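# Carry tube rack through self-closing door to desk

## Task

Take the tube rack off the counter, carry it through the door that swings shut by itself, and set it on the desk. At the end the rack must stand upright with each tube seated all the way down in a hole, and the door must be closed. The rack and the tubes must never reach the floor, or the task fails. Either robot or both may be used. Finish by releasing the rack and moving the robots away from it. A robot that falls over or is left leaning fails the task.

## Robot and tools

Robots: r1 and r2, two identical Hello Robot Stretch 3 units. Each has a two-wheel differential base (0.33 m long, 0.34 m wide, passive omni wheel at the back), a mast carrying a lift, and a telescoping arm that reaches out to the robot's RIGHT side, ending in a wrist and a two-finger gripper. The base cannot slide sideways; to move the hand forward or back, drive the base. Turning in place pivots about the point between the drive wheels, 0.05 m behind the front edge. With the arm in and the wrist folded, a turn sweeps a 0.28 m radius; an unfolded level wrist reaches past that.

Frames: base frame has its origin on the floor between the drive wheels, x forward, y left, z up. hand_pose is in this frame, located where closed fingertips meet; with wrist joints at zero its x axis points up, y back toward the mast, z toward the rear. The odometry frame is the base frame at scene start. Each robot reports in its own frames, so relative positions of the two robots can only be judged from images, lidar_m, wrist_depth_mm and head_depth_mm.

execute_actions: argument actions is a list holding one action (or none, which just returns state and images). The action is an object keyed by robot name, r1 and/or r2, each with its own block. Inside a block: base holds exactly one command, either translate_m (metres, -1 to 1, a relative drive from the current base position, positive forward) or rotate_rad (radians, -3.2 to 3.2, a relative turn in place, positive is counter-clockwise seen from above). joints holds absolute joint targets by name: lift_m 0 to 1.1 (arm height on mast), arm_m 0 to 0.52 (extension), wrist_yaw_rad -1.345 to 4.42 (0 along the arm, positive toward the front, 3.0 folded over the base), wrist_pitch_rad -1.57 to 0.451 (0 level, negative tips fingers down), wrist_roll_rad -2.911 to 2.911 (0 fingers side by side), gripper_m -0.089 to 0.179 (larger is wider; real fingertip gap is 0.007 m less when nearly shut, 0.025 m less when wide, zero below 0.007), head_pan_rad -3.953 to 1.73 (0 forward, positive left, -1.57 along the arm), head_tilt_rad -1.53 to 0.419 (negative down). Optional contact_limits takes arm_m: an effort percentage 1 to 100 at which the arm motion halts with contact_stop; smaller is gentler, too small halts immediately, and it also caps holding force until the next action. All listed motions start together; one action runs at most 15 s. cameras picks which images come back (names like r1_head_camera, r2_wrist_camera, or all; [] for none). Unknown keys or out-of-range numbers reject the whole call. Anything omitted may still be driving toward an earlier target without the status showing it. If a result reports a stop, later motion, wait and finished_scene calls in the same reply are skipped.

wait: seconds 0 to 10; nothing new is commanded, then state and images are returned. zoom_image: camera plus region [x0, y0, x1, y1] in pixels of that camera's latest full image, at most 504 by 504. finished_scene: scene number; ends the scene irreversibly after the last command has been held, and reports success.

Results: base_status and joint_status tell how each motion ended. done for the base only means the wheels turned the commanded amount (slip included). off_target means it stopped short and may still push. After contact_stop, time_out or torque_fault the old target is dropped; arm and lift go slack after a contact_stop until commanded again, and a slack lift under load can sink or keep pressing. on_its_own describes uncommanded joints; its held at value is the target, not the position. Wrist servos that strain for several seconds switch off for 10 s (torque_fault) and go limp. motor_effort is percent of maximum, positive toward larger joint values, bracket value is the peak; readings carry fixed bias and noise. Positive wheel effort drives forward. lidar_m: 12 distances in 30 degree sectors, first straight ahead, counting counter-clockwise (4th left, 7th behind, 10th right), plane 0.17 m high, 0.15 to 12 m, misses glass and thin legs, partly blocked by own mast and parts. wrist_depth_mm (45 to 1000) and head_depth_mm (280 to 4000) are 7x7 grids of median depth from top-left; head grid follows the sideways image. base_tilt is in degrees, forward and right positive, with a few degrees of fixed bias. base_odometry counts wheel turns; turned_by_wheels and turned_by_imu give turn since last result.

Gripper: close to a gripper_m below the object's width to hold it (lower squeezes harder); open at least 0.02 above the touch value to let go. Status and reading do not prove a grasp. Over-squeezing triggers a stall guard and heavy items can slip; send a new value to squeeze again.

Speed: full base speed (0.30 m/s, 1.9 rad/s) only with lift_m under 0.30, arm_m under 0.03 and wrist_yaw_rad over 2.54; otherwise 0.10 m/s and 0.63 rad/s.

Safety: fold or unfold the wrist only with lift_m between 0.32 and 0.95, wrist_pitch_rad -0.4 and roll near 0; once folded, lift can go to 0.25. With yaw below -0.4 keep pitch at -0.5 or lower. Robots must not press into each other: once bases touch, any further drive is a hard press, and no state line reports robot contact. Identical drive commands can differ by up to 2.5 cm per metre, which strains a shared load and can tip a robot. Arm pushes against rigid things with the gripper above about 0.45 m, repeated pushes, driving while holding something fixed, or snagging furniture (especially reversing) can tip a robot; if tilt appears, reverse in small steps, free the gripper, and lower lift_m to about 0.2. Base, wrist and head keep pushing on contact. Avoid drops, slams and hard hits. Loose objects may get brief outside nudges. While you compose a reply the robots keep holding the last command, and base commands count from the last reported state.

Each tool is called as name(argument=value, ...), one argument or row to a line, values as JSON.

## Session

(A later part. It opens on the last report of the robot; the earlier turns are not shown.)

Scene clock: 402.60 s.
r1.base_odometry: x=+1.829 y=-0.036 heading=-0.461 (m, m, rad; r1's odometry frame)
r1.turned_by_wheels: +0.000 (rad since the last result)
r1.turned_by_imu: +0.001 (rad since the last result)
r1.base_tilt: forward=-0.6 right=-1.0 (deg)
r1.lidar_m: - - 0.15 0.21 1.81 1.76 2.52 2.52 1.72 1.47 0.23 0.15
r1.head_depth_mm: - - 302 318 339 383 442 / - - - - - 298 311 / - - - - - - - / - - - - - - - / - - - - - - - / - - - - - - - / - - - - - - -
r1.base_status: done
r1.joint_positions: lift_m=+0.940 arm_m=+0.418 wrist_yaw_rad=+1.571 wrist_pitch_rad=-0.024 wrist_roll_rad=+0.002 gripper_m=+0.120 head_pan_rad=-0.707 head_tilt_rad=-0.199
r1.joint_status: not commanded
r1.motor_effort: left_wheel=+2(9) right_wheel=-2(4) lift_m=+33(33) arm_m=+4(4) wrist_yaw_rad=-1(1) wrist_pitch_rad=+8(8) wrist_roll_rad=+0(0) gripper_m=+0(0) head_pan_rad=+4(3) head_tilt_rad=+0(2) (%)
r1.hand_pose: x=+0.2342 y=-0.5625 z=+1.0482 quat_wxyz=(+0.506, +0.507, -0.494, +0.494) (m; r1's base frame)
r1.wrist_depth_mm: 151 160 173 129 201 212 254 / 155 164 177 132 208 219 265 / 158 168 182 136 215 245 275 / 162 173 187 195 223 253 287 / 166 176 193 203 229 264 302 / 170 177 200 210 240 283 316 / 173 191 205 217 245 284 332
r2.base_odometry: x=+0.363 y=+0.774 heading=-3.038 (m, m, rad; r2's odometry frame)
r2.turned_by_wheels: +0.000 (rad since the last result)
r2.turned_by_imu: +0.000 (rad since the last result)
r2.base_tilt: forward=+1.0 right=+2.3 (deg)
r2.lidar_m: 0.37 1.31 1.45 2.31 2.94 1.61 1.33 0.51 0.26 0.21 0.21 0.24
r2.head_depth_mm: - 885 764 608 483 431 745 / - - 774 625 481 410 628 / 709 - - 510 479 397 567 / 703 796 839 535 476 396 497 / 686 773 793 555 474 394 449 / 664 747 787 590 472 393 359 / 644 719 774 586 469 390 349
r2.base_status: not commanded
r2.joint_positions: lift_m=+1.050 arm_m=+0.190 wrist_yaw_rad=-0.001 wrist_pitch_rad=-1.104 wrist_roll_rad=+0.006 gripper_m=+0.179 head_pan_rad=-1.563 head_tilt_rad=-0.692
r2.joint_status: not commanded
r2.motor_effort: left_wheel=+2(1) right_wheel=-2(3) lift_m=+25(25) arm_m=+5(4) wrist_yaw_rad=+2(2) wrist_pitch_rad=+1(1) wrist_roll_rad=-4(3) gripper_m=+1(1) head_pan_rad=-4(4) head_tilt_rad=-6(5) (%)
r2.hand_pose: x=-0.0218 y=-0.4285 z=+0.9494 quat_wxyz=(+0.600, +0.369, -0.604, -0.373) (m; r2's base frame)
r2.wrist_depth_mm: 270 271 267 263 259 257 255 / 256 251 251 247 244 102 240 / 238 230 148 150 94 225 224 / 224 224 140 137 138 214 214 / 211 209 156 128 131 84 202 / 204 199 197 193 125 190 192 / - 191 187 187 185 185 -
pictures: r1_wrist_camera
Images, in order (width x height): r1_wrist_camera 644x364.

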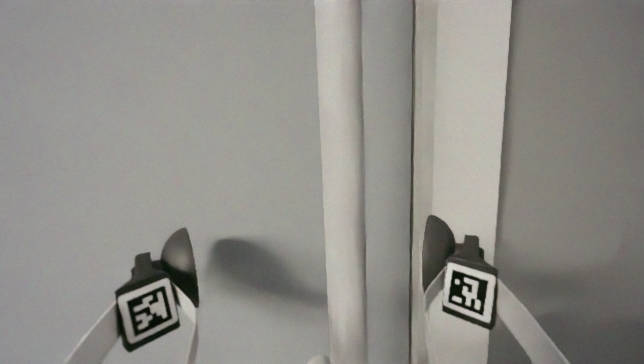

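zoom_image(
  camera="r2_wrist_camera",
  region=[100, 30, 560, 330],
)

This scene's latest camera images include none from r2_wrist_camera. They are from: r1_wrist_camera. Call execute_actions without "cameras", or with r2_wrist_camera in "cameras", to get its image.

execute_actions(
  actions=[
    {"r1": {"joints": {"gripper_m": 0.0}}},
  ],
  cameras=["r1_wrist_camera", "r2_wrist_camera"],
)

Scene clock: 431.70 s.
r1.base_odometry: x=+1.829 y=-0.036 heading=-0.461 (m, m, rad; r1's odometry frame)
r1.turned_by_wheels: +0.000 (rad since the last result)
r1.turned_by_imu: +0.001 (rad since the last result)
r1.base_tilt: forward=-0.6 right=-1.1 (deg)
r1.lidar_m: - - 0.15 0.21 1.81 1.76 2.52 2.52 1.72 1.47 0.23 0.15
r1.head_depth_mm: - - 302 317 338 382 442 / - - - - - 297 311 / - - - - - - - / - - - - - - - / - - - - - - - / - - - - - - - / - - - - - - -
r1.base_status: not commanded
r1.joint_positions: lift_m=+0.940 arm_m=+0.418 wrist_yaw_rad=+1.534 wrist_pitch_rad=-0.024 wrist_roll_rad=+0.002 gripper_m=+0.000 head_pan_rad=-0.707 head_tilt_rad=-0.199
r1.joint_status: all done
r1.on_its_own: wrist_yaw_rad is at rest, and its effort (+43) is outside its rest range (-12 to +12)
r1.motor_effort: left_wheel=+1(3) right_wheel=-3(4) lift_m=+33(33) arm_m=+1(4) wrist_yaw_rad=+43(43) wrist_pitch_rad=+8(8) wrist_roll_rad=+0(0) gripper_m=-12(86) head_pan_rad=+4(4) head_tilt_rad=-1(1) (%)
r1.hand_pose: x=+0.2341 y=-0.5723 z=+1.0483 quat_wxyz=(+0.515, +0.497, -0.503, +0.484) (m; r1's base frame)
r1.wrist_depth_mm: 150 160 174 129 205 240 274 / 154 164 179 132 211 248 285 / 157 168 184 192 219 257 296 / 160 172 188 200 225 268 310 / 165 177 194 142 234 278 326 / 168 181 196 146 243 289 340 / 172 186 209 221 251 305 361
r2.base_odometry: x=+0.363 y=+0.774 heading=-3.038 (m, m, rad; r2's odometry frame)
r2.turned_by_wheels: +0.000 (rad since the last result)
r2.turned_by_imu: +0.001 (rad since the last result)
r2.base_tilt: forward=+1.1 right=+2.3 (deg)
r2.lidar_m: 0.38 1.31 1.45 2.31 2.94 1.61 1.33 0.51 0.26 0.21 0.21 0.24
r2.head_depth_mm: - 885 764 608 483 431 743 / - - 773 627 481 410 629 / 707 - - 510 478 398 566 / 704 798 839 534 475 396 497 / 686 773 794 554 474 394 448 / 664 747 787 588 472 392 359 / 645 720 774 586 469 391 348
r2.base_status: not commanded
r2.joint_positions: lift_m=+1.050 arm_m=+0.190 wrist_yaw_rad=-0.001 wrist_pitch_rad=-1.104 wrist_roll_rad=+0.006 gripper_m=+0.179 head_pan_rad=-1.563 head_tilt_rad=-0.692
r2.joint_status: not commanded
r2.motor_effort: left_wheel=+2(2) right_wheel=-3(3) lift_m=+25(25) arm_m=+5(5) wrist_yaw_rad=+2(1) wrist_pitch_rad=+1(1) wrist_roll_rad=-3(3) gripper_m=+0(0) head_pan_rad=-4(4) head_tilt_rad=-5(5) (%)
r2.hand_pose: x=-0.0218 y=-0.4285 z=+0.9494 quat_wxyz=(+0.600, +0.369, -0.604, -0.373) (m; r2's base frame)
r2.wrist_depth_mm: 271 270 268 261 262 258 258 / 253 254 249 246 242 102 241 / 238 230 148 150 95 226 226 / 223 222 141 136 139 215 214 / 211 209 156 128 132 84 201 / 203 198 197 193 125 189 193 / - 188 189 188 185 184 -
pictures: r1_wrist_camera, r2_wrist_camera
Images, in order (width x height): r1_wrist_camera 644x364, r2_wrist_camera 644x364.

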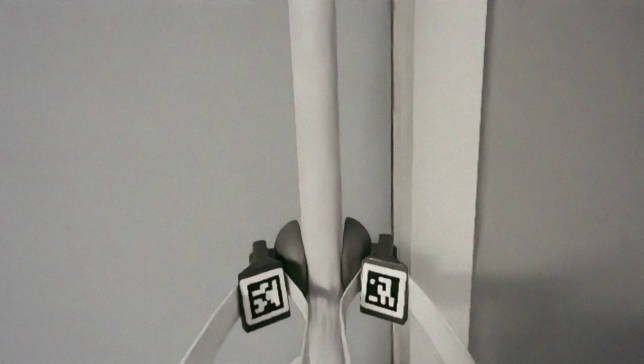

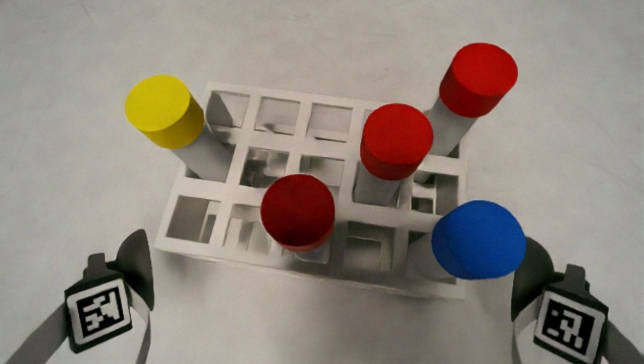

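execute_actions(
  actions=[
    {"r1": {"base": {"translate_m": -0.215}, "joints": {"arm_m": 0.396}}},
  ],
  cameras=["r1_wrist_camera", "r2_wrist_camera"],
)

Scene clock: 438.63 s.
r1.base_odometry: x=+1.637 y=+0.060 heading=-0.460 (m, m, rad; r1's odometry frame)
r1.turned_by_wheels: +0.000 (rad since the last result)
r1.turned_by_imu: +0.001 (rad since the last result)
r1.base_tilt: forward=-0.6 right=-1.0 (deg)
r1.lidar_m: 0.32 0.32 0.36 0.61 1.74 1.58 2.31 2.31 1.79 1.53 0.66 0.37
r1.head_depth_mm: 822 890 967 1068 1190 1349 1541 / 654 695 699 754 796 941 1036 / 542 571 604 640 682 727 782 / 462 484 507 533 561 593 628 / 404 420 438 456 477 499 524 / 358 371 385 399 415 432 450 / 321 332 343 355 367 380 394
r1.base_status: done
r1.joint_positions: lift_m=+0.940 arm_m=+0.396 wrist_yaw_rad=+1.514 wrist_pitch_rad=-0.022 wrist_roll_rad=+0.002 gripper_m=+0.000 head_pan_rad=-0.707 head_tilt_rad=-0.199
r1.joint_status: all done
r1.on_its_own: wrist_yaw_rad is held at +1.517, not at your +1.570, by its stall guard, which is not easing now
r1.motor_effort: left_wheel=+2(9) right_wheel=-1(14) lift_m=+33(33) arm_m=-4(10) wrist_yaw_rad=+4(44) wrist_pitch_rad=+7(8) wrist_roll_rad=+0(0) gripper_m=-3(10) head_pan_rad=+4(4) head_tilt_rad=-1(1) (%)
r1.hand_pose: x=+0.2339 y=-0.5558 z=+1.0486 quat_wxyz=(+0.519, +0.492, -0.509, +0.479) (m; r1's base frame)
r1.wrist_depth_mm: 302 327 357 386 443 498 576 / 307 335 367 395 455 514 596 / 314 343 378 411 472 540 623 / 322 348 384 425 490 555 661 / 332 361 396 433 503 577 690 / 335 369 402 - 526 603 732 / 349 375 424 477 555 634 767
r2.base_odometry: x=+0.363 y=+0.774 heading=-3.038 (m, m, rad; r2's odometry frame)
r2.turned_by_wheels: +0.000 (rad since the last result)
r2.turned_by_imu: +0.001 (rad since the last result)
r2.base_tilt: forward=+1.1 right=+2.3 (deg)
r2.lidar_m: 0.37 1.31 1.45 2.31 2.94 1.57 1.33 0.51 0.26 0.21 0.21 0.24
r2.head_depth_mm: - 885 765 607 484 432 744 / - - 772 625 481 409 629 / 709 - - 510 479 397 566 / 703 800 838 534 477 396 497 / 686 775 794 553 474 394 449 / 664 747 787 589 471 392 359 / 644 721 773 586 469 392 349
r2.base_status: not commanded
r2.joint_positions: lift_m=+1.050 arm_m=+0.190 wrist_yaw_rad=-0.001 wrist_pitch_rad=-1.104 wrist_roll_rad=+0.006 gripper_m=+0.179 head_pan_rad=-1.563 head_tilt_rad=-0.692
r2.joint_status: not commanded
r2.motor_effort: left_wheel=+2(1) right_wheel=-3(3) lift_m=+25(25) arm_m=+5(5) wrist_yaw_rad=+2(2) wrist_pitch_rad=+1(1) wrist_roll_rad=-3(4) gripper_m=+1(1) head_pan_rad=-4(4) head_tilt_rad=-6(5) (%)
r2.hand_pose: x=-0.0218 y=-0.4285 z=+0.9494 quat_wxyz=(+0.600, +0.369, -0.604, -0.373) (m; r2's base frame)
r2.wrist_depth_mm: 272 270 265 264 261 259 256 / 252 250 249 246 243 102 238 / 238 231 147 150 95 225 226 / 225 223 140 136 139 215 214 / 211 208 157 128 131 84 203 / 204 198 198 193 125 190 191 / - 190 189 187 185 185 -
pictures: r1_wrist_camera, r2_wrist_camera
Images, in order (width x height): r1_wrist_camera 644x364, r2_wrist_camera 644x364.

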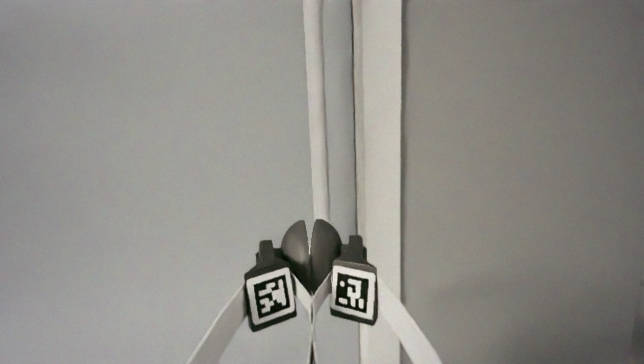

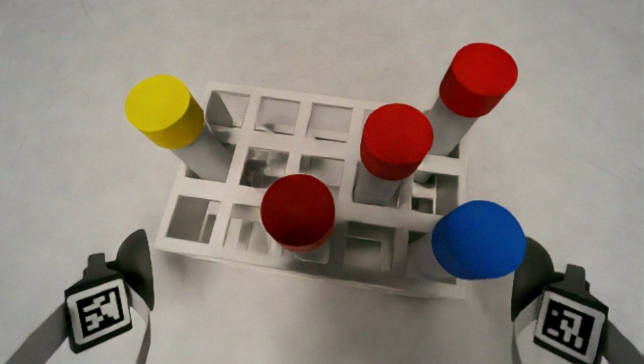

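execute_actions(
  actions=[
    {"r1": {"base": {"translate_m": 0.215}, "joints": {"arm_m": 0.418, "gripper_m": 0.12, "wrist_yaw_rad": 1.57}}},
  ],
  cameras=["r1_wrist_camera"],
)

Scene clock: 449.83 s.
r1.base_odometry: x=+1.829 y=-0.036 heading=-0.460 (m, m, rad; r1's odometry frame)
r1.turned_by_wheels: +0.000 (rad since the last result)
r1.turned_by_imu: +0.001 (rad since the last result)
r1.base_tilt: forward=-0.6 right=-1.1 (deg)
r1.lidar_m: - - 0.15 0.21 1.80 1.76 2.52 2.52 1.72 1.47 0.23 0.15
r1.head_depth_mm: - - 303 317 339 383 441 / - - - - - 297 311 / - - - - - - - / - - - - - - - / - - - - - - - / - - - - - - - / - - - - - - -
r1.base_status: done
r1.joint_positions: lift_m=+0.940 arm_m=+0.418 wrist_yaw_rad=+1.567 wrist_pitch_rad=-0.022 wrist_roll_rad=+0.002 gripper_m=+0.120 head_pan_rad=-0.707 head_tilt_rad=-0.199
r1.joint_status: all done
r1.motor_effort: left_wheel=+2(7) right_wheel=-1(4) lift_m=+33(33) arm_m=+4(5) wrist_yaw_rad=+4(5) wrist_pitch_rad=+7(7) wrist_roll_rad=+0(0) gripper_m=+1(78) head_pan_rad=+3(4) head_tilt_rad=+0(1) (%)
r1.hand_pose: x=+0.2343 y=-0.5637 z=+1.0486 quat_wxyz=(+0.506, +0.505, -0.496, +0.493) (m; r1's base frame)
r1.wrist_depth_mm: 151 159 173 181 201 213 257 / 154 163 177 187 208 236 266 / 158 167 182 189 214 245 279 / 161 172 188 142 222 253 291 / 166 174 193 200 229 266 302 / 169 176 200 210 238 282 319 / 173 190 205 216 245 285 334
r2.base_odometry: x=+0.363 y=+0.774 heading=-3.038 (m, m, rad; r2's odometry frame)
r2.turned_by_wheels: +0.000 (rad since the last result)
r2.turned_by_imu: +0.001 (rad since the last result)
r2.base_tilt: forward=+1.0 right=+2.3 (deg)
r2.lidar_m: 0.37 1.31 1.45 2.30 2.94 1.61 1.33 0.51 0.26 0.21 0.21 0.24
r2.head_depth_mm: - 886 765 609 484 432 743 / - - 771 625 481 409 629 / 709 - - 509 479 398 567 / 706 798 840 534 476 395 498 / 685 773 794 555 474 394 449 / 663 747 788 590 472 392 358 / 645 721 772 586 469 391 349
r2.base_status: not commanded
r2.joint_positions: lift_m=+1.050 arm_m=+0.190 wrist_yaw_rad=-0.001 wrist_pitch_rad=-1.104 wrist_roll_rad=+0.006 gripper_m=+0.179 head_pan_rad=-1.563 head_tilt_rad=-0.692
r2.joint_status: not commanded
r2.motor_effort: left_wheel=+2(2) right_wheel=-3(2) lift_m=+25(25) arm_m=+5(5) wrist_yaw_rad=+2(2) wrist_pitch_rad=+1(1) wrist_roll_rad=-4(4) gripper_m=+0(0) head_pan_rad=-4(4) head_tilt_rad=-5(5) (%)
r2.hand_pose: x=-0.0218 y=-0.4285 z=+0.9494 quat_wxyz=(+0.600, +0.369, -0.604, -0.373) (m; r2's base frame)
r2.wrist_depth_mm: 274 267 268 264 263 259 258 / 252 252 249 246 245 101 241 / 238 232 148 150 95 225 223 / 224 223 140 137 139 215 213 / 212 210 156 129 132 84 203 / 203 197 197 192 125 189 193 / - 188 187 187 185 183 -
pictures: r1_wrist_camera
Images, in order (width x height): r1_wrist_camera 644x364.

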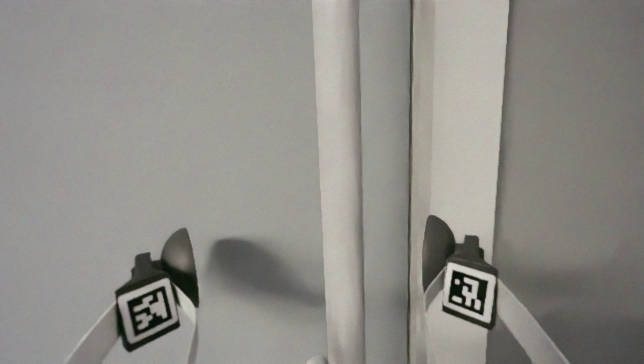

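execute_actions(
  actions=[
    {"r1": {"joints": {"arm_m": 0.432}}},
  ],
  cameras=[],
)

execute_actions(
  actions=[
    {"r1": {"joints": {"gripper_m": -0.03}}},
  ],
  cameras=["r1_wrist_camera"],
)

Scene clock: 458.23 s.
r1.base_odometry: x=+1.829 y=-0.036 heading=-0.460 (m, m, rad; r1's odometry frame)
r1.turned_by_wheels: +0.000 (rad since the last result)
r1.turned_by_imu: +0.001 (rad since the last result)
r1.base_tilt: forward=-0.6 right=-1.0 (deg)
r1.lidar_m: - - 0.15 0.21 1.81 1.76 2.52 2.52 1.72 1.47 0.23 0.15
r1.head_depth_mm: - - 302 317 339 382 441 / - - - - - 297 311 / - - - - - - - / - - - - - - - / - - - - - - - / - - - - - - - / - - - - - - -
r1.base_status: not commanded
r1.joint_positions: lift_m=+0.940 arm_m=+0.432 wrist_yaw_rad=+1.567 wrist_pitch_rad=-0.022 wrist_roll_rad=+0.002 gripper_m=+0.120 head_pan_rad=-0.707 head_tilt_rad=-0.199
r1.joint_status: all done
r1.motor_effort: left_wheel=+2(2) right_wheel=-2(2) lift_m=+33(33) arm_m=+4(5) wrist_yaw_rad=+3(4) wrist_pitch_rad=+7(7) wrist_roll_rad=+0(0) gripper_m=+0(0) head_pan_rad=+4(3) head_tilt_rad=-1(1) (%)
r1.hand_pose: x=+0.2343 y=-0.5776 z=+1.0486 quat_wxyz=(+0.506, +0.505, -0.496, +0.493) (m; r1's base frame)
r1.wrist_depth_mm: 154 163 176 127 203 234 262 / 158 167 181 132 210 240 272 / 161 171 186 196 215 250 284 / 165 176 191 201 224 260 297 / 168 179 197 207 231 271 307 / 173 180 204 214 240 289 323 / 175 194 209 221 250 289 339
r2.base_odometry: x=+0.363 y=+0.774 heading=-3.038 (m, m, rad; r2's odometry frame)
r2.turned_by_wheels: +0.000 (rad since the last result)
r2.turned_by_imu: +0.001 (rad since the last result)
r2.base_tilt: forward=+1.0 right=+2.3 (deg)
r2.lidar_m: 0.37 1.31 1.45 2.32 2.94 1.61 1.33 0.51 0.26 0.21 0.21 0.24
r2.head_depth_mm: - 885 765 608 484 432 743 / - - 774 627 481 410 629 / 709 - - 510 479 398 566 / 704 797 840 535 476 396 498 / 686 773 795 555 473 394 449 / 664 746 785 589 472 393 358 / 644 721 772 586 469 391 349
r2.base_status: not commanded
r2.joint_positions: lift_m=+1.050 arm_m=+0.190 wrist_yaw_rad=-0.001 wrist_pitch_rad=-1.104 wrist_roll_rad=+0.006 gripper_m=+0.179 head_pan_rad=-1.563 head_tilt_rad=-0.692
r2.joint_status: not commanded
r2.motor_effort: left_wheel=+1(2) right_wheel=-3(2) lift_m=+25(25) arm_m=+5(5) wrist_yaw_rad=+2(2) wrist_pitch_rad=+1(1) wrist_roll_rad=-4(4) gripper_m=+1(0) head_pan_rad=-5(4) head_tilt_rad=-5(5) (%)
r2.hand_pose: x=-0.0218 y=-0.4285 z=+0.9494 quat_wxyz=(+0.600, +0.369, -0.604, -0.373) (m; r2's base frame)
r2.wrist_depth_mm: 271 270 267 262 258 258 256 / 255 251 249 246 243 101 240 / 237 230 148 149 95 226 225 / 224 223 140 137 138 213 213 / 212 208 155 128 131 84 202 / 203 200 196 193 126 189 191 / - 189 188 186 186 183 -
pictures: none
No camera images: the call's "cameras" was empty. Leave "cameras" out to get every camera's image.

Scene clock: 460.23 s.
r1.base_odometry: x=+1.829 y=-0.036 heading=-0.460 (m, m, rad; r1's odometry frame)
r1.turned_by_wheels: +0.000 (rad since the last result)
r1.turned_by_imu: +0.001 (rad since the last result)
r1.base_tilt: forward=-0.5 right=-1.1 (deg)
r1.lidar_m: - - 0.15 0.21 1.81 1.77 2.52 2.52 1.73 1.47 0.23 0.15
r1.head_depth_mm: - - 298 313 334 374 431 / - - - - - 294 311 / - - - - - - - / - - - - - - - / - - - - - - - / - - - - - - - / - - - - - - -
r1.base_status: not commanded
r1.joint_positions: lift_m=+0.940 arm_m=+0.432 wrist_yaw_rad=+1.564 wrist_pitch_rad=-0.022 wrist_roll_rad=+0.002 gripper_m=-0.029 head_pan_rad=-0.707 head_tilt_rad=-0.199
r1.joint_status: all done
r1.motor_effort: left_wheel=+11(12) right_wheel=-14(16) lift_m=+33(33) arm_m=+3(4) wrist_yaw_rad=+7(7) wrist_pitch_rad=+7(7) wrist_roll_rad=+0(0) gripper_m=-18(96) head_pan_rad=+4(4) head_tilt_rad=-1(1) (%)
r1.hand_pose: x=+0.2343 y=-0.5784 z=+1.0486 quat_wxyz=(+0.507, +0.504, -0.496, +0.492) (m; r1's base frame)
r1.wrist_depth_mm: 151 161 174 124 201 232 262 / 155 165 179 128 208 242 272 / 158 169 183 194 215 250 284 / 163 173 188 199 222 261 295 / 167 178 193 139 229 270 310 / 171 182 194 143 237 281 324 / 175 187 210 217 246 294 338
r2.base_odometry: x=+0.363 y=+0.774 heading=-3.038 (m, m, rad; r2's odometry frame)
r2.turned_by_wheels: +0.000 (rad since the last result)
r2.turned_by_imu: +0.000 (rad since the last result)
r2.base_tilt: forward=+1.1 right=+2.3 (deg)
r2.lidar_m: 0.37 1.31 1.45 2.31 2.94 1.61 1.33 0.51 0.26 0.21 0.21 0.24
r2.head_depth_mm: - 883 764 608 484 431 744 / - - 770 625 480 410 630 / 708 - - 510 479 397 566 / 704 798 836 535 476 396 497 / 686 775 793 554 473 394 448 / 665 746 786 589 471 393 358 / 644 722 774 585 468 391 349
r2.base_status: not commanded
r2.joint_positions: lift_m=+1.050 arm_m=+0.190 wrist_yaw_rad=-0.001 wrist_pitch_rad=-1.104 wrist_roll_rad=+0.006 gripper_m=+0.179 head_pan_rad=-1.563 head_tilt_rad=-0.692
r2.joint_status: not commanded
r2.motor_effort: left_wheel=+1(1) right_wheel=-2(3) lift_m=+25(25) arm_m=+5(5) wrist_yaw_rad=+2(2) wrist_pitch_rad=+1(1) wrist_roll_rad=-4(4) gripper_m=+1(0) head_pan_rad=-5(4) head_tilt_rad=-5(5) (%)
r2.hand_pose: x=-0.0218 y=-0.4285 z=+0.9494 quat_wxyz=(+0.600, +0.369, -0.604, -0.373) (m; r2's base frame)
r2.wrist_depth_mm: 271 268 264 262 260 258 255 / 254 252 248 247 244 101 239 / 238 230 147 150 95 226 225 / 223 222 140 137 138 213 212 / 212 209 157 128 131 84 202 / 203 199 196 193 125 191 192 / - 190 188 187 184 184 -
pictures: r1_wrist_camera
Images, in order (width x height): r1_wrist_camera 644x364.

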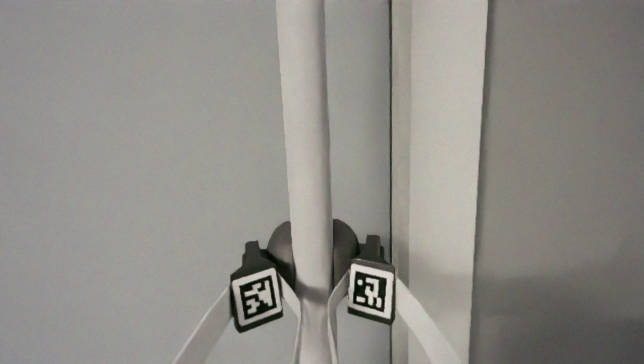

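execute_actions(
  actions=[
    {"r1": {"base": {"translate_m": -0.1}, "joints": {"arm_m": 0.427}}},
  ],
  cameras=["r1_wrist_camera"],
)

Scene clock: 466.87 s.
r1.base_odometry: x=+1.740 y=+0.009 heading=-0.460 (m, m, rad; r1's odometry frame)
r1.turned_by_wheels: +0.000 (rad since the last result)
r1.turned_by_imu: +0.001 (rad since the last result)
r1.base_tilt: forward=-0.6 right=-1.1 (deg)
r1.lidar_m: 0.17 0.17 0.21 0.37 1.78 1.68 2.42 2.42 1.75 1.50 0.30 0.19
r1.head_depth_mm: 302 316 339 367 399 438 488 / - - 295 303 322 347 377 / - - - - 286 297 308 / - - - - - - - / - - - - - - - / - - - - - - - / - - - - - - -
r1.base_status: done
r1.joint_positions: lift_m=+0.940 arm_m=+0.428 wrist_yaw_rad=+1.483 wrist_pitch_rad=-0.022 wrist_roll_rad=+0.002 gripper_m=-0.029 head_pan_rad=-0.707 head_tilt_rad=-0.199
r1.joint_status: all done
r1.on_its_own: wrist_yaw_rad is held at +1.500, not at your +1.570, by its stall guard, which is not easing now; wrist_yaw_rad is at rest, and its effort (+20) is outside its rest range (-12 to +12)
r1.motor_effort: left_wheel=+6(13) right_wheel=-9(30) lift_m=+32(33) arm_m=-7(8) wrist_yaw_rad=+20(64) wrist_pitch_rad=+7(7) wrist_roll_rad=+0(0) gripper_m=-19(23) head_pan_rad=+3(3) head_tilt_rad=-1(0) (%)
r1.hand_pose: x=+0.2333 y=-0.5950 z=+1.0488 quat_wxyz=(+0.526, +0.484, -0.516, +0.471) (m; r1's base frame)
r1.wrist_depth_mm: 153 162 174 126 335 386 453 / 157 167 179 188 346 406 473 / 161 170 184 192 357 415 496 / 165 175 189 195 371 432 519 / 169 180 194 141 384 444 538 / 173 184 195 143 409 465 577 / 177 190 210 219 401 491 596
r2.base_odometry: x=+0.363 y=+0.774 heading=-3.038 (m, m, rad; r2's odometry frame)
r2.turned_by_wheels: +0.000 (rad since the last result)
r2.turned_by_imu: +0.001 (rad since the last result)
r2.base_tilt: forward=+1.0 right=+2.4 (deg)
r2.lidar_m: 0.38 1.31 1.45 2.30 2.94 1.61 1.33 0.51 0.26 0.21 0.21 0.24
r2.head_depth_mm: - 887 765 608 483 432 743 / - - 773 627 481 410 630 / 710 - - 510 479 398 566 / 704 798 840 535 476 396 498 / 687 773 792 554 474 394 448 / 664 745 787 590 471 392 358 / 643 719 773 587 469 391 349
r2.base_status: not commanded
r2.joint_positions: lift_m=+1.050 arm_m=+0.190 wrist_yaw_rad=-0.001 wrist_pitch_rad=-1.104 wrist_roll_rad=+0.006 gripper_m=+0.179 head_pan_rad=-1.563 head_tilt_rad=-0.692
r2.joint_status: not commanded
r2.motor_effort: left_wheel=+1(1) right_wheel=-3(2) lift_m=+25(25) arm_m=+5(4) wrist_yaw_rad=+2(1) wrist_pitch_rad=+1(1) wrist_roll_rad=-4(4) gripper_m=+1(1) head_pan_rad=-4(5) head_tilt_rad=-5(5) (%)
r2.hand_pose: x=-0.0218 y=-0.4285 z=+0.9494 quat_wxyz=(+0.600, +0.369, -0.604, -0.373) (m; r2's base frame)
r2.wrist_depth_mm: 273 267 268 263 263 258 256 / 254 250 246 247 245 101 239 / 237 228 148 150 95 225 225 / 224 220 140 136 138 214 214 / 212 209 156 128 131 84 202 / 203 200 197 193 126 191 192 / - 188 188 187 187 185 -
pictures: r1_wrist_camera
Images, in order (width x height): r1_wrist_camera 644x364.

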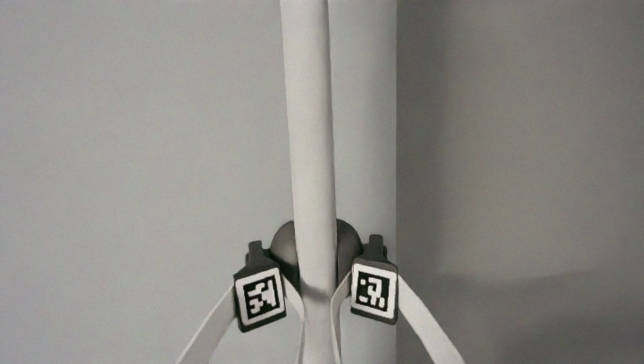

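execute_actions(
  actions=[
    {"r1": {"base": {"translate_m": -0.115}, "joints": {"arm_m": 0.410}}},
  ],
  cameras=["r1_wrist_camera"],
)

execute_actions(
  actions=[
    {"r1": {"base": {"translate_m": -0.222}, "joints": {"arm_m": 0.400}}},
  ],
  cameras=["r1_wrist_camera", "r1_nav_camera"],
)

Scene clock: 473.90 s.
r1.base_odometry: x=+1.637 y=+0.060 heading=-0.459 (m, m, rad; r1's odometry frame)
r1.turned_by_wheels: +0.000 (rad since the last result)
r1.turned_by_imu: +0.002 (rad since the last result)
r1.base_tilt: forward=-0.7 right=-1.0 (deg)
r1.lidar_m: 0.25 0.25 0.33 0.61 1.74 1.58 2.32 2.31 1.79 1.53 0.36 0.26
r1.head_depth_mm: 349 369 392 420 450 486 530 / 311 327 345 365 388 415 446 / 287 294 308 323 342 362 385 / - - 286 293 305 321 339 / - - - - 285 292 302 / - - - - - - - / - - - - - - -
r1.base_status: done
r1.joint_positions: lift_m=+0.940 arm_m=+0.411 wrist_yaw_rad=+1.390 wrist_pitch_rad=-0.021 wrist_roll_rad=+0.002 gripper_m=-0.029 head_pan_rad=-0.707 head_tilt_rad=-0.199
r1.joint_status: all done
r1.on_its_own: wrist_yaw_rad is held at +1.413, not at your +1.570, by its stall guard, which is still easing
r1.motor_effort: left_wheel=+2(11) right_wheel=-5(30) lift_m=+33(33) arm_m=-7(14) wrist_yaw_rad=+27(82) wrist_pitch_rad=+7(7) wrist_roll_rad=+0(0) gripper_m=-19(24) head_pan_rad=+3(3) head_tilt_rad=-1(1) (%)
r1.hand_pose: x=+0.2301 y=-0.6015 z=+1.0489 quat_wxyz=(+0.548, +0.459, -0.538, +0.447) (m; r1's base frame)
r1.wrist_depth_mm: 156 165 175 182 502 593 697 / 160 168 179 188 516 620 734 / 164 172 185 136 536 655 753 / 168 177 190 139 552 686 775 / 173 183 195 140 580 712 799 / 176 188 197 143 622 741 810 / 181 193 210 218 601 788 829
r2.base_odometry: x=+0.363 y=+0.774 heading=-3.038 (m, m, rad; r2's odometry frame)
r2.turned_by_wheels: +0.000 (rad since the last result)
r2.turned_by_imu: +0.001 (rad since the last result)
r2.base_tilt: forward=+1.0 right=+2.3 (deg)
r2.lidar_m: 0.37 1.31 1.45 2.31 2.94 1.58 1.32 0.51 0.26 0.21 0.21 0.24
r2.head_depth_mm: - 886 766 608 483 431 742 / - - 772 626 481 410 629 / 709 - - 510 479 398 565 / 704 800 838 535 476 395 497 / 687 775 793 555 474 394 449 / 665 746 786 589 471 393 358 / 644 722 774 585 469 391 349
r2.base_status: not commanded
r2.joint_positions: lift_m=+1.050 arm_m=+0.190 wrist_yaw_rad=-0.001 wrist_pitch_rad=-1.104 wrist_roll_rad=+0.006 gripper_m=+0.179 head_pan_rad=-1.563 head_tilt_rad=-0.692
r2.joint_status: not commanded
r2.motor_effort: left_wheel=+1(2) right_wheel=-3(2) lift_m=+25(25) arm_m=+5(4) wrist_yaw_rad=+2(2) wrist_pitch_rad=+1(1) wrist_roll_rad=-4(3) gripper_m=+1(1) head_pan_rad=-5(5) head_tilt_rad=-5(5) (%)
r2.hand_pose: x=-0.0218 y=-0.4285 z=+0.9494 quat_wxyz=(+0.600, +0.369, -0.604, -0.373) (m; r2's base frame)
r2.wrist_depth_mm: 271 269 268 263 259 255 256 / 253 253 249 247 244 101 240 / 238 230 148 150 95 225 227 / 224 222 140 136 138 214 213 / 214 208 156 128 132 84 203 / 202 199 198 193 126 190 192 / - 189 188 188 185 184 -
pictures: r1_wrist_camera
Images, in order (width x height): r1_wrist_camera 644x364.

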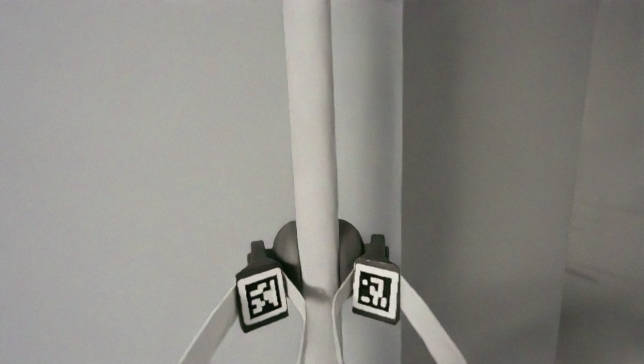

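Scene clock: 477.57 s.
r1.base_odometry: x=+1.438 y=+0.158 heading=-0.459 (m, m, rad; r1's odometry frame)
r1.turned_by_wheels: +0.001 (rad since the last result)
r1.turned_by_imu: +0.001 (rad since the last result)
r1.base_tilt: forward=-0.6 right=-1.1 (deg)
r1.lidar_m: 0.38 0.42 0.61 1.03 1.57 1.41 2.10 2.10 1.87 1.59 0.46 0.38
r1.head_depth_mm: 419 439 463 489 518 551 589 / 393 411 431 453 478 507 538 / 370 386 404 423 445 468 496 / 350 364 380 397 416 436 460 / 331 344 359 374 390 409 428 / 315 327 340 353 368 384 402 / 300 311 322 335 348 362 378
r1.base_status: done
r1.joint_positions: lift_m=+0.940 arm_m=+0.400 wrist_yaw_rad=+1.430 wrist_pitch_rad=-0.022 wrist_roll_rad=+0.002 gripper_m=-0.029 head_pan_rad=-0.707 head_tilt_rad=-0.199
r1.joint_status: all done
r1.on_its_own: wrist_yaw_rad is held at +1.418, not at your +1.570, by its stall guard, which is not easing now; wrist_yaw_rad is at rest, and its effort (-15) is outside its rest range (-12 to +12)
r1.motor_effort: left_wheel=+12(20) right_wheel=-15(27) lift_m=+33(33) arm_m=+0(11) wrist_yaw_rad=-15(56) wrist_pitch_rad=+7(7) wrist_roll_rad=+0(0) gripper_m=-19(23) head_pan_rad=+4(3) head_tilt_rad=-1(0) (%)
r1.hand_pose: x=+0.2318 y=-0.5809 z=+1.0487 quat_wxyz=(+0.539, +0.470, -0.529, +0.457) (m; r1's base frame)
r1.wrist_depth_mm: 188 187 187 185 187 857 812 / 194 193 193 189 192 896 822 / 199 199 199 196 198 933 839 / 206 206 205 143 206 950 872 / 214 213 212 143 215 975 886 / 221 222 218 146 894 - 892 / 230 228 229 225 230 - 887
r2.base_odometry: x=+0.363 y=+0.774 heading=-3.038 (m, m, rad; r2's odometry frame)
r2.turned_by_wheels: +0.000 (rad since the last result)
r2.turned_by_imu: +0.001 (rad since the last result)
r2.base_tilt: forward=+1.0 right=+2.3 (deg)
r2.lidar_m: 0.37 1.31 1.45 2.31 2.16 1.40 1.33 0.51 0.26 0.21 0.21 0.24
r2.head_depth_mm: - 882 763 608 484 432 743 / - - 772 625 480 410 630 / 708 - - 511 477 398 565 / 703 797 837 535 477 396 498 / 685 773 793 554 473 394 449 / 664 746 788 589 471 393 358 / 645 722 774 586 468 390 349
r2.base_status: not commanded
r2.joint_positions: lift_m=+1.050 arm_m=+0.190 wrist_yaw_rad=-0.001 wrist_pitch_rad=-1.104 wrist_roll_rad=+0.006 gripper_m=+0.179 head_pan_rad=-1.563 head_tilt_rad=-0.692
r2.joint_status: not commanded
r2.motor_effort: left_wheel=+2(2) right_wheel=-3(3) lift_m=+25(25) arm_m=+5(4) wrist_yaw_rad=+3(2) wrist_pitch_rad=+1(1) wrist_roll_rad=-4(4) gripper_m=+0(1) head_pan_rad=-4(4) head_tilt_rad=-5(5) (%)
r2.hand_pose: x=-0.0218 y=-0.4285 z=+0.9494 quat_wxyz=(+0.600, +0.369, -0.604, -0.373) (m; r2's base frame)
r2.wrist_depth_mm: 269 269 265 262 262 261 255 / 253 252 251 248 244 101 239 / 235 228 147 150 95 225 226 / 224 224 140 137 138 214 215 / 211 207 156 128 132 84 201 / 204 199 197 194 125 189 193 / - 188 187 187 185 184 -
pictures: r1_nav_camera (sideways: a quarter turn counterclockwise sets it upright), r1_wrist_camera
Images, in order (width x height): r1_nav_camera 672x504, r1_wrist_camera 644x364.

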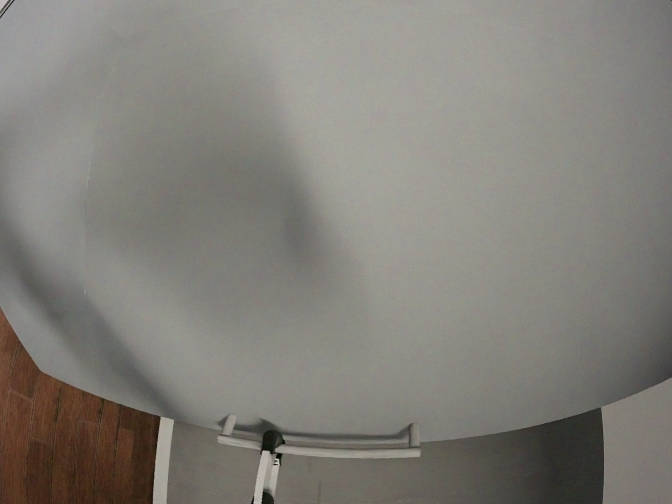

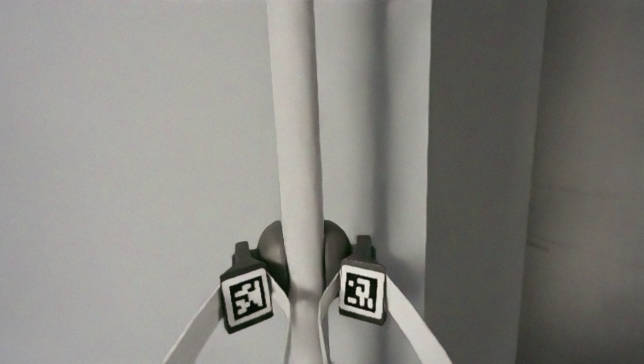

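execute_actions(
  actions=[
    {"r1": {"base": {"translate_m": -0.212}, "joints": {"arm_m": 0.325}}},
  ],
  cameras=["r1_wrist_camera", "r1_nav_camera"],
)

Scene clock: 487.10 s.
r1.base_odometry: x=+1.248 y=+0.252 heading=-0.458 (m, m, rad; r1's odometry frame)
r1.turned_by_wheels: +0.001 (rad since the last result)
r1.turned_by_imu: +0.003 (rad since the last result)
r1.base_tilt: forward=-0.5 right=-1.1 (deg)
r1.lidar_m: 0.47 0.61 0.84 1.43 1.25 1.72 1.90 1.89 1.92 1.65 0.50 0.47
r1.head_depth_mm: 430 449 470 492 517 545 578 / 418 436 455 476 500 526 555 / 406 423 442 462 483 508 533 / 395 411 429 448 467 490 515 / 385 400 416 435 453 474 497 / 374 389 405 421 439 459 481 / 365 379 393 409 426 445 465
r1.base_status: done
r1.joint_positions: lift_m=+0.940 arm_m=+0.325 wrist_yaw_rad=+1.412 wrist_pitch_rad=-0.022 wrist_roll_rad=+0.002 gripper_m=-0.029 head_pan_rad=-0.707 head_tilt_rad=-0.199
r1.joint_status: all done
r1.on_its_own: wrist_yaw_rad is held at +1.362, not at your +1.570, by its stall guard, which is still easing; left_wheel is at rest, and its effort (+23) is outside its rest range (-18 to +18); right_wheel is at rest, and its effort (-28) is outside its rest range (-18 to +18)
r1.motor_effort: left_wheel=+23(25) right_wheel=-28(29) lift_m=+33(33) arm_m=+0(14) wrist_yaw_rad=-59(92) wrist_pitch_rad=+7(8) wrist_roll_rad=+0(0) gripper_m=-22(26) head_pan_rad=+4(3) head_tilt_rad=-1(1) (%)
r1.hand_pose: x=+0.2310 y=-0.5105 z=+1.0486 quat_wxyz=(+0.543, +0.465, -0.533, +0.452) (m; r1's base frame)
r1.wrist_depth_mm: 226 212 199 183 178 - 906 / 237 221 206 190 183 - 931 / 245 230 213 196 188 - 944 / 257 238 222 201 195 - 957 / 269 248 231 148 201 - 989 / 281 260 - 150 208 - - / 297 273 249 224 223 - -
r2.base_odometry: x=+0.363 y=+0.774 heading=-3.038 (m, m, rad; r2's odometry frame)
r2.turned_by_wheels: +0.000 (rad since the last result)
r2.turned_by_imu: +0.001 (rad since the last result)
r2.base_tilt: forward=+1.0 right=+2.3 (deg)
r2.lidar_m: 0.37 1.31 1.45 2.30 1.27 1.25 1.32 0.51 0.26 0.21 0.21 0.24
r2.head_depth_mm: - 886 765 607 483 431 744 / - - 773 627 481 410 630 / 708 - - 510 479 398 565 / 703 797 837 534 475 396 497 / 684 774 792 553 473 394 448 / 665 748 786 589 472 393 359 / 645 721 774 586 469 391 349
r2.base_status: not commanded
r2.joint_positions: lift_m=+1.050 arm_m=+0.190 wrist_yaw_rad=-0.001 wrist_pitch_rad=-1.104 wrist_roll_rad=+0.006 gripper_m=+0.179 head_pan_rad=-1.563 head_tilt_rad=-0.692
r2.joint_status: not commanded
r2.motor_effort: left_wheel=+2(2) right_wheel=-2(3) lift_m=+25(25) arm_m=+5(4) wrist_yaw_rad=+3(3) wrist_pitch_rad=+1(1) wrist_roll_rad=-4(4) gripper_m=+1(1) head_pan_rad=-4(4) head_tilt_rad=-5(5) (%)
r2.hand_pose: x=-0.0218 y=-0.4285 z=+0.9494 quat_wxyz=(+0.600, +0.369, -0.604, -0.373) (m; r2's base frame)
r2.wrist_depth_mm: 273 268 266 264 260 260 257 / 255 252 249 245 243 102 241 / 235 229 148 150 95 225 225 / 224 225 140 136 138 215 214 / 211 209 156 128 132 84 201 / 202 198 197 192 125 190 191 / - 190 187 187 186 183 -
pictures: r1_nav_camera (sideways: a quarter turn counterclockwise sets it upright), r1_wrist_camera
Images, in order (width x height): r1_nav_camera 672x504, r1_wrist_camera 644x364.

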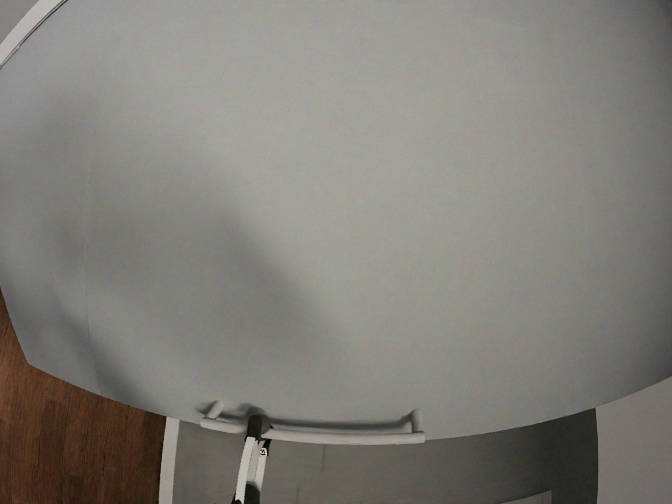

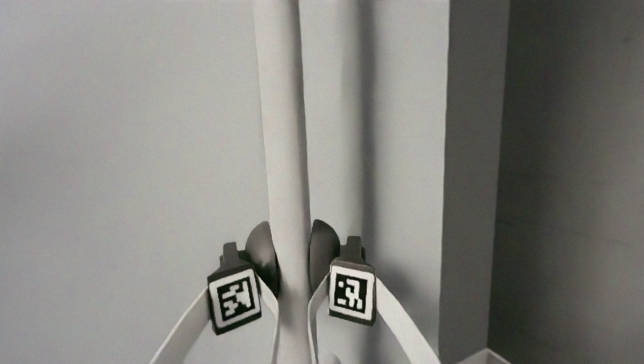

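execute_actions(
  actions=[
    {"r1": {"joints": {"arm_m": 0.285}}},
  ],
  cameras=[],
)

Scene clock: 492.63 s.
r1.base_odometry: x=+1.248 y=+0.252 heading=-0.459 (m, m, rad; r1's odometry frame)
r1.turned_by_wheels: -0.001 (rad since the last result)
r1.turned_by_imu: -0.001 (rad since the last result)
r1.base_tilt: forward=-0.6 right=-1.1 (deg)
r1.lidar_m: 0.47 0.60 0.84 1.43 1.25 1.72 1.90 1.90 1.93 1.65 0.49 0.46
r1.head_depth_mm: 422 440 459 482 506 533 563 / 409 427 446 466 490 515 541 / 399 415 433 452 473 497 523 / 388 404 421 439 458 481 505 / 378 393 409 426 445 466 489 / 369 383 398 415 432 452 473 / 359 373 387 403 420 439 458
r1.base_status: not commanded
r1.joint_positions: lift_m=+0.940 arm_m=+0.286 wrist_yaw_rad=+1.367 wrist_pitch_rad=-0.022 wrist_roll_rad=+0.002 gripper_m=-0.029 head_pan_rad=-0.707 head_tilt_rad=-0.199
r1.joint_status: all done
r1.on_its_own: wrist_yaw_rad is held at +1.429, not at your +1.570, by its stall guard, which is still easing
r1.motor_effort: left_wheel=-7(15) right_wheel=+5(21) lift_m=+32(33) arm_m=-11(11) wrist_yaw_rad=+73(73) wrist_pitch_rad=+7(7) wrist_roll_rad=+0(0) gripper_m=-24(24) head_pan_rad=+4(3) head_tilt_rad=-1(1) (%)
r1.hand_pose: x=+0.2290 y=-0.4826 z=+1.0486 quat_wxyz=(+0.553, +0.453, -0.543, +0.440) (m; r1's base frame)
r1.wrist_depth_mm: 221 211 200 186 182 - 925 / 230 220 207 191 187 - 931 / 239 228 214 196 193 - 945 / 250 236 223 145 199 - 965 / 258 247 230 147 205 - 981 / 270 257 242 150 210 - - / 285 265 250 229 223 - -
r2.base_odometry: x=+0.363 y=+0.774 heading=-3.038 (m, m, rad; r2's odometry frame)
r2.turned_by_wheels: +0.000 (rad since the last result)
r2.turned_by_imu: +0.001 (rad since the last result)
r2.base_tilt: forward=+1.0 right=+2.3 (deg)
r2.lidar_m: 0.37 1.31 1.45 2.31 1.27 1.26 1.33 0.51 0.26 0.21 0.21 0.24
r2.head_depth_mm: - 886 765 607 482 432 743 / - - 773 626 481 410 628 / 708 - - 509 479 397 565 / 705 797 837 534 477 396 498 / 687 774 793 555 474 394 449 / 665 747 788 589 471 393 358 / 645 721 773 587 469 390 349
r2.base_status: not commanded
r2.joint_positions: lift_m=+1.050 arm_m=+0.190 wrist_yaw_rad=-0.001 wrist_pitch_rad=-1.104 wrist_roll_rad=+0.006 gripper_m=+0.179 head_pan_rad=-1.563 head_tilt_rad=-0.692
r2.joint_status: not commanded
r2.motor_effort: left_wheel=+2(1) right_wheel=-3(3) lift_m=+25(25) arm_m=+5(5) wrist_yaw_rad=+2(1) wrist_pitch_rad=+1(1) wrist_roll_rad=-4(4) gripper_m=+0(0) head_pan_rad=-4(5) head_tilt_rad=-5(5) (%)
r2.hand_pose: x=-0.0218 y=-0.4285 z=+0.9494 quat_wxyz=(+0.600, +0.369, -0.604, -0.373) (m; r2's base frame)
r2.wrist_depth_mm: 272 271 266 262 260 259 255 / 253 253 249 249 243 101 240 / 236 229 147 150 95 227 226 / 222 224 141 137 139 214 214 / 213 208 156 128 131 84 202 / 202 199 196 192 125 190 191 / - 188 189 187 186 184 -
pictures: none
No camera images: the call's "cameras" was empty. Leave "cameras" out to get every camera's image.

execute_actions(
  actions=[
    {"r1": {"base": {"translate_m": -0.182}, "joints": {"arm_m": 0.165}}},
  ],
  cameras=["r1_wrist_camera", "r1_nav_camera"],
)

Scene clock: 501.30 s.
r1.base_odometry: x=+1.085 y=+0.332 heading=-0.459 (m, m, rad; r1's odometry frame)
r1.turned_by_wheels: +0.000 (rad since the last result)
r1.turned_by_imu: +0.000 (rad since the last result)
r1.base_tilt: forward=-0.6 right=-1.0 (deg)
r1.lidar_m: 0.50 0.76 1.04 1.46 1.15 1.66 1.72 1.72 1.97 1.70 0.46 0.46
r1.head_depth_mm: 376 390 404 422 436 394 436 / 375 390 406 423 442 461 485 / 374 388 404 421 440 461 484 / 373 387 403 420 439 459 482 / 372 386 402 419 437 458 480 / 371 385 401 417 436 456 478 / 370 384 400 416 434 455 477
r1.base_status: done
r1.joint_positions: lift_m=+0.940 arm_m=+0.165 wrist_yaw_rad=+1.337 wrist_pitch_rad=-0.023 wrist_roll_rad=+0.002 gripper_m=-0.029 head_pan_rad=-0.707 head_tilt_rad=-0.199
r1.joint_status: all done
r1.on_its_own: wrist_yaw_rad is held at +1.350, not at your +1.570, by its stall guard, which is not easing now; wrist_yaw_rad is at rest, and its effort (+16) is outside its rest range (-12 to +12)
r1.motor_effort: left_wheel=+3(24) right_wheel=-6(19) lift_m=+33(33) arm_m=-6(13) wrist_yaw_rad=+16(100) wrist_pitch_rad=+8(8) wrist_roll_rad=+0(0) gripper_m=-18(26) head_pan_rad=+3(3) head_tilt_rad=-1(1) (%)
r1.hand_pose: x=+0.2273 y=-0.3698 z=+1.0484 quat_wxyz=(+0.560, +0.445, -0.550, +0.431) (m; r1's base frame)
r1.wrist_depth_mm: 280 245 216 133 175 - - / 296 256 224 188 179 - - / 310 267 233 197 185 - - / 329 281 242 202 191 - - / 346 296 256 148 196 - - / 370 308 276 152 200 - - / 392 328 273 224 215 - -
r2.base_odometry: x=+0.363 y=+0.774 heading=-3.038 (m, m, rad; r2's odometry frame)
r2.turned_by_wheels: +0.000 (rad since the last result)
r2.turned_by_imu: +0.001 (rad since the last result)
r2.base_tilt: forward=+1.0 right=+2.2 (deg)
r2.lidar_m: 0.37 1.31 1.45 2.30 1.14 1.61 1.33 0.51 0.26 0.21 0.21 0.24
r2.head_depth_mm: - 884 765 607 483 432 744 / - - 772 624 481 410 630 / 707 - - 510 479 398 566 / 705 796 838 535 476 396 498 / 686 773 793 554 474 394 449 / 665 747 786 590 471 393 359 / 645 721 775 584 469 391 349
r2.base_status: not commanded
r2.joint_positions: lift_m=+1.050 arm_m=+0.190 wrist_yaw_rad=-0.001 wrist_pitch_rad=-1.104 wrist_roll_rad=+0.006 gripper_m=+0.179 head_pan_rad=-1.563 head_tilt_rad=-0.692
r2.joint_status: not commanded
r2.motor_effort: left_wheel=+2(2) right_wheel=-3(2) lift_m=+25(25) arm_m=+5(4) wrist_yaw_rad=+2(2) wrist_pitch_rad=+1(1) wrist_roll_rad=-4(4) gripper_m=+0(1) head_pan_rad=-4(5) head_tilt_rad=-6(5) (%)
r2.hand_pose: x=-0.0218 y=-0.4285 z=+0.9494 quat_wxyz=(+0.600, +0.369, -0.604, -0.373) (m; r2's base frame)
r2.wrist_depth_mm: 271 271 267 263 261 258 254 / 254 253 250 246 244 102 242 / 237 230 148 150 95 226 226 / 223 222 140 137 138 215 213 / 211 209 156 128 131 84 202 / 203 199 195 193 125 190 191 / - 188 188 187 183 184 -
pictures: r1_nav_camera (sideways: a quarter turn counterclockwise sets it upright), r1_wrist_camera
Images, in order (width x height): r1_nav_camera 672x504, r1_wrist_camera 644x364.

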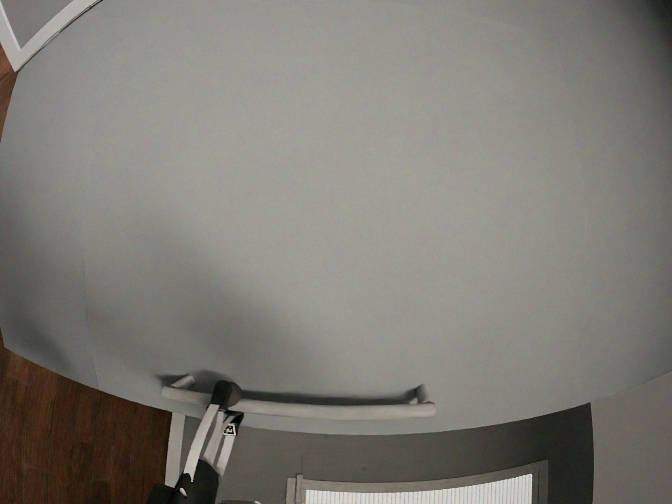

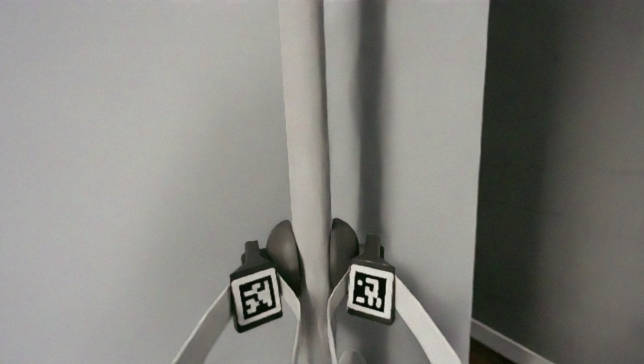

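execute_actions(
  actions=[
    {"r1": {"base": {"translate_m": -0.119}, "joints": {"arm_m": 0.045}}},
  ],
  cameras=["r1_nav_camera", "r2_wrist_camera"],
)

zoom_image(
  camera="r2_wrist_camera",
  region=[100, 30, 560, 330],
)

Scene clock: 531.20 s.
r1.base_odometry: x=+0.978 y=+0.385 heading=-0.459 (m, m, rad; r1's odometry frame)
r1.turned_by_wheels: +0.000 (rad since the last result)
r1.turned_by_imu: +0.001 (rad since the last result)
r1.base_tilt: forward=-0.5 right=-1.1 (deg)
r1.lidar_m: 1.00 1.02 1.17 1.42 1.42 1.62 1.61 1.61 1.84 1.74 1.73 1.09
r1.head_depth_mm: 1573 1625 1666 1713 1783 1838 1707 / 1664 1718 1771 1837 1901 1976 1772 / 1768 1822 1894 1969 2035 2063 1824 / 1593 1678 1744 1852 1943 2007 1694 / 1398 1445 1511 1577 1643 1723 1682 / 1071 1114 1138 1176 1241 1296 1351 / 980 1015 1053 1088 1130 1166 1215
r1.base_status: done
r1.joint_positions: lift_m=+0.940 arm_m=+0.045 wrist_yaw_rad=+1.348 wrist_pitch_rad=-0.021 wrist_roll_rad=+0.002 gripper_m=-0.030 head_pan_rad=-0.707 head_tilt_rad=-0.199
r1.joint_status: all done
r1.on_its_own: wrist_yaw_rad is held at +1.350, not at your +1.570, by its stall guard, which is not easing now
r1.motor_effort: left_wheel=+1(16) right_wheel=+0(15) lift_m=+34(33) arm_m=-4(10) wrist_yaw_rad=+3(57) wrist_pitch_rad=+7(8) wrist_roll_rad=+0(0) gripper_m=-11(19) head_pan_rad=+4(4) head_tilt_rad=-1(1) (%)
r1.hand_pose: x=+0.2280 y=-0.2469 z=+1.0489 quat_wxyz=(+0.557, +0.448, -0.548, +0.435) (m; r1's base frame)
r1.wrist_depth_mm: 721 784 877 968 - - - / 734 806 892 972 - - - / 740 833 916 - - - - / 763 849 934 - - - - / 780 871 959 - - - - / 804 891 982 - - - - / 825 917 - - - - -
r2.base_odometry: x=+0.363 y=+0.774 heading=-3.038 (m, m, rad; r2's odometry frame)
r2.turned_by_wheels: +0.000 (rad since the last result)
r2.turned_by_imu: +0.001 (rad since the last result)
r2.base_tilt: forward=+1.1 right=+2.3 (deg)
r2.lidar_m: 0.37 1.31 1.45 2.30 2.94 1.61 1.33 0.51 0.26 0.21 0.21 0.24
r2.head_depth_mm: - 884 764 608 483 432 743 / - - 773 626 481 410 628 / 708 - - 509 479 398 567 / 703 799 840 535 476 396 497 / 687 772 794 554 474 394 448 / 663 747 786 590 471 393 358 / 645 722 775 586 469 391 349
r2.base_status: not commanded
r2.joint_positions: lift_m=+1.050 arm_m=+0.190 wrist_yaw_rad=-0.001 wrist_pitch_rad=-1.104 wrist_roll_rad=+0.006 gripper_m=+0.179 head_pan_rad=-1.563 head_tilt_rad=-0.692
r2.joint_status: not commanded
r2.motor_effort: left_wheel=+1(1) right_wheel=-2(2) lift_m=+25(25) arm_m=+5(5) wrist_yaw_rad=+2(2) wrist_pitch_rad=+1(1) wrist_roll_rad=-3(4) gripper_m=+1(0) head_pan_rad=-4(5) head_tilt_rad=-5(5) (%)
r2.hand_pose: x=-0.0218 y=-0.4285 z=+0.9494 quat_wxyz=(+0.600, +0.369, -0.604, -0.373) (m; r2's base frame)
r2.wrist_depth_mm: 270 270 265 262 261 260 257 / 256 254 248 246 246 101 239 / 241 230 148 149 95 224 224 / 223 221 140 136 139 213 212 / 213 208 156 128 131 84 201 / 203 199 197 193 125 189 192 / - 189 190 185 187 184 -
pictures: r1_nav_camera (sideways: a quarter turn counterclockwise sets it upright), r2_wrist_camera
Images, in order (width x height): r1_nav_camera 672x504, r2_wrist_camera 644x364.

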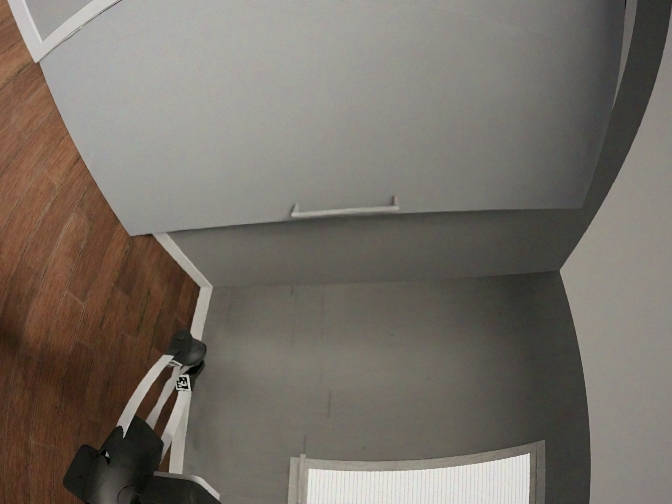

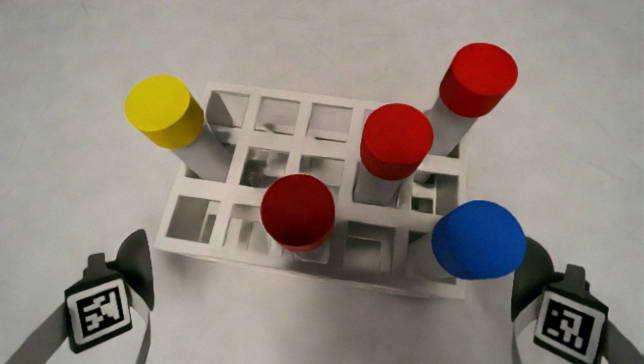

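Region (100, 30, 560, 330) of r2_wrist_camera's 644x364 image, scaled by 1.096; it fills the top 329 rows of this view, and the rest is white.

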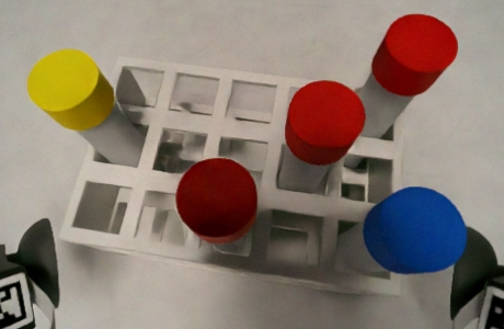

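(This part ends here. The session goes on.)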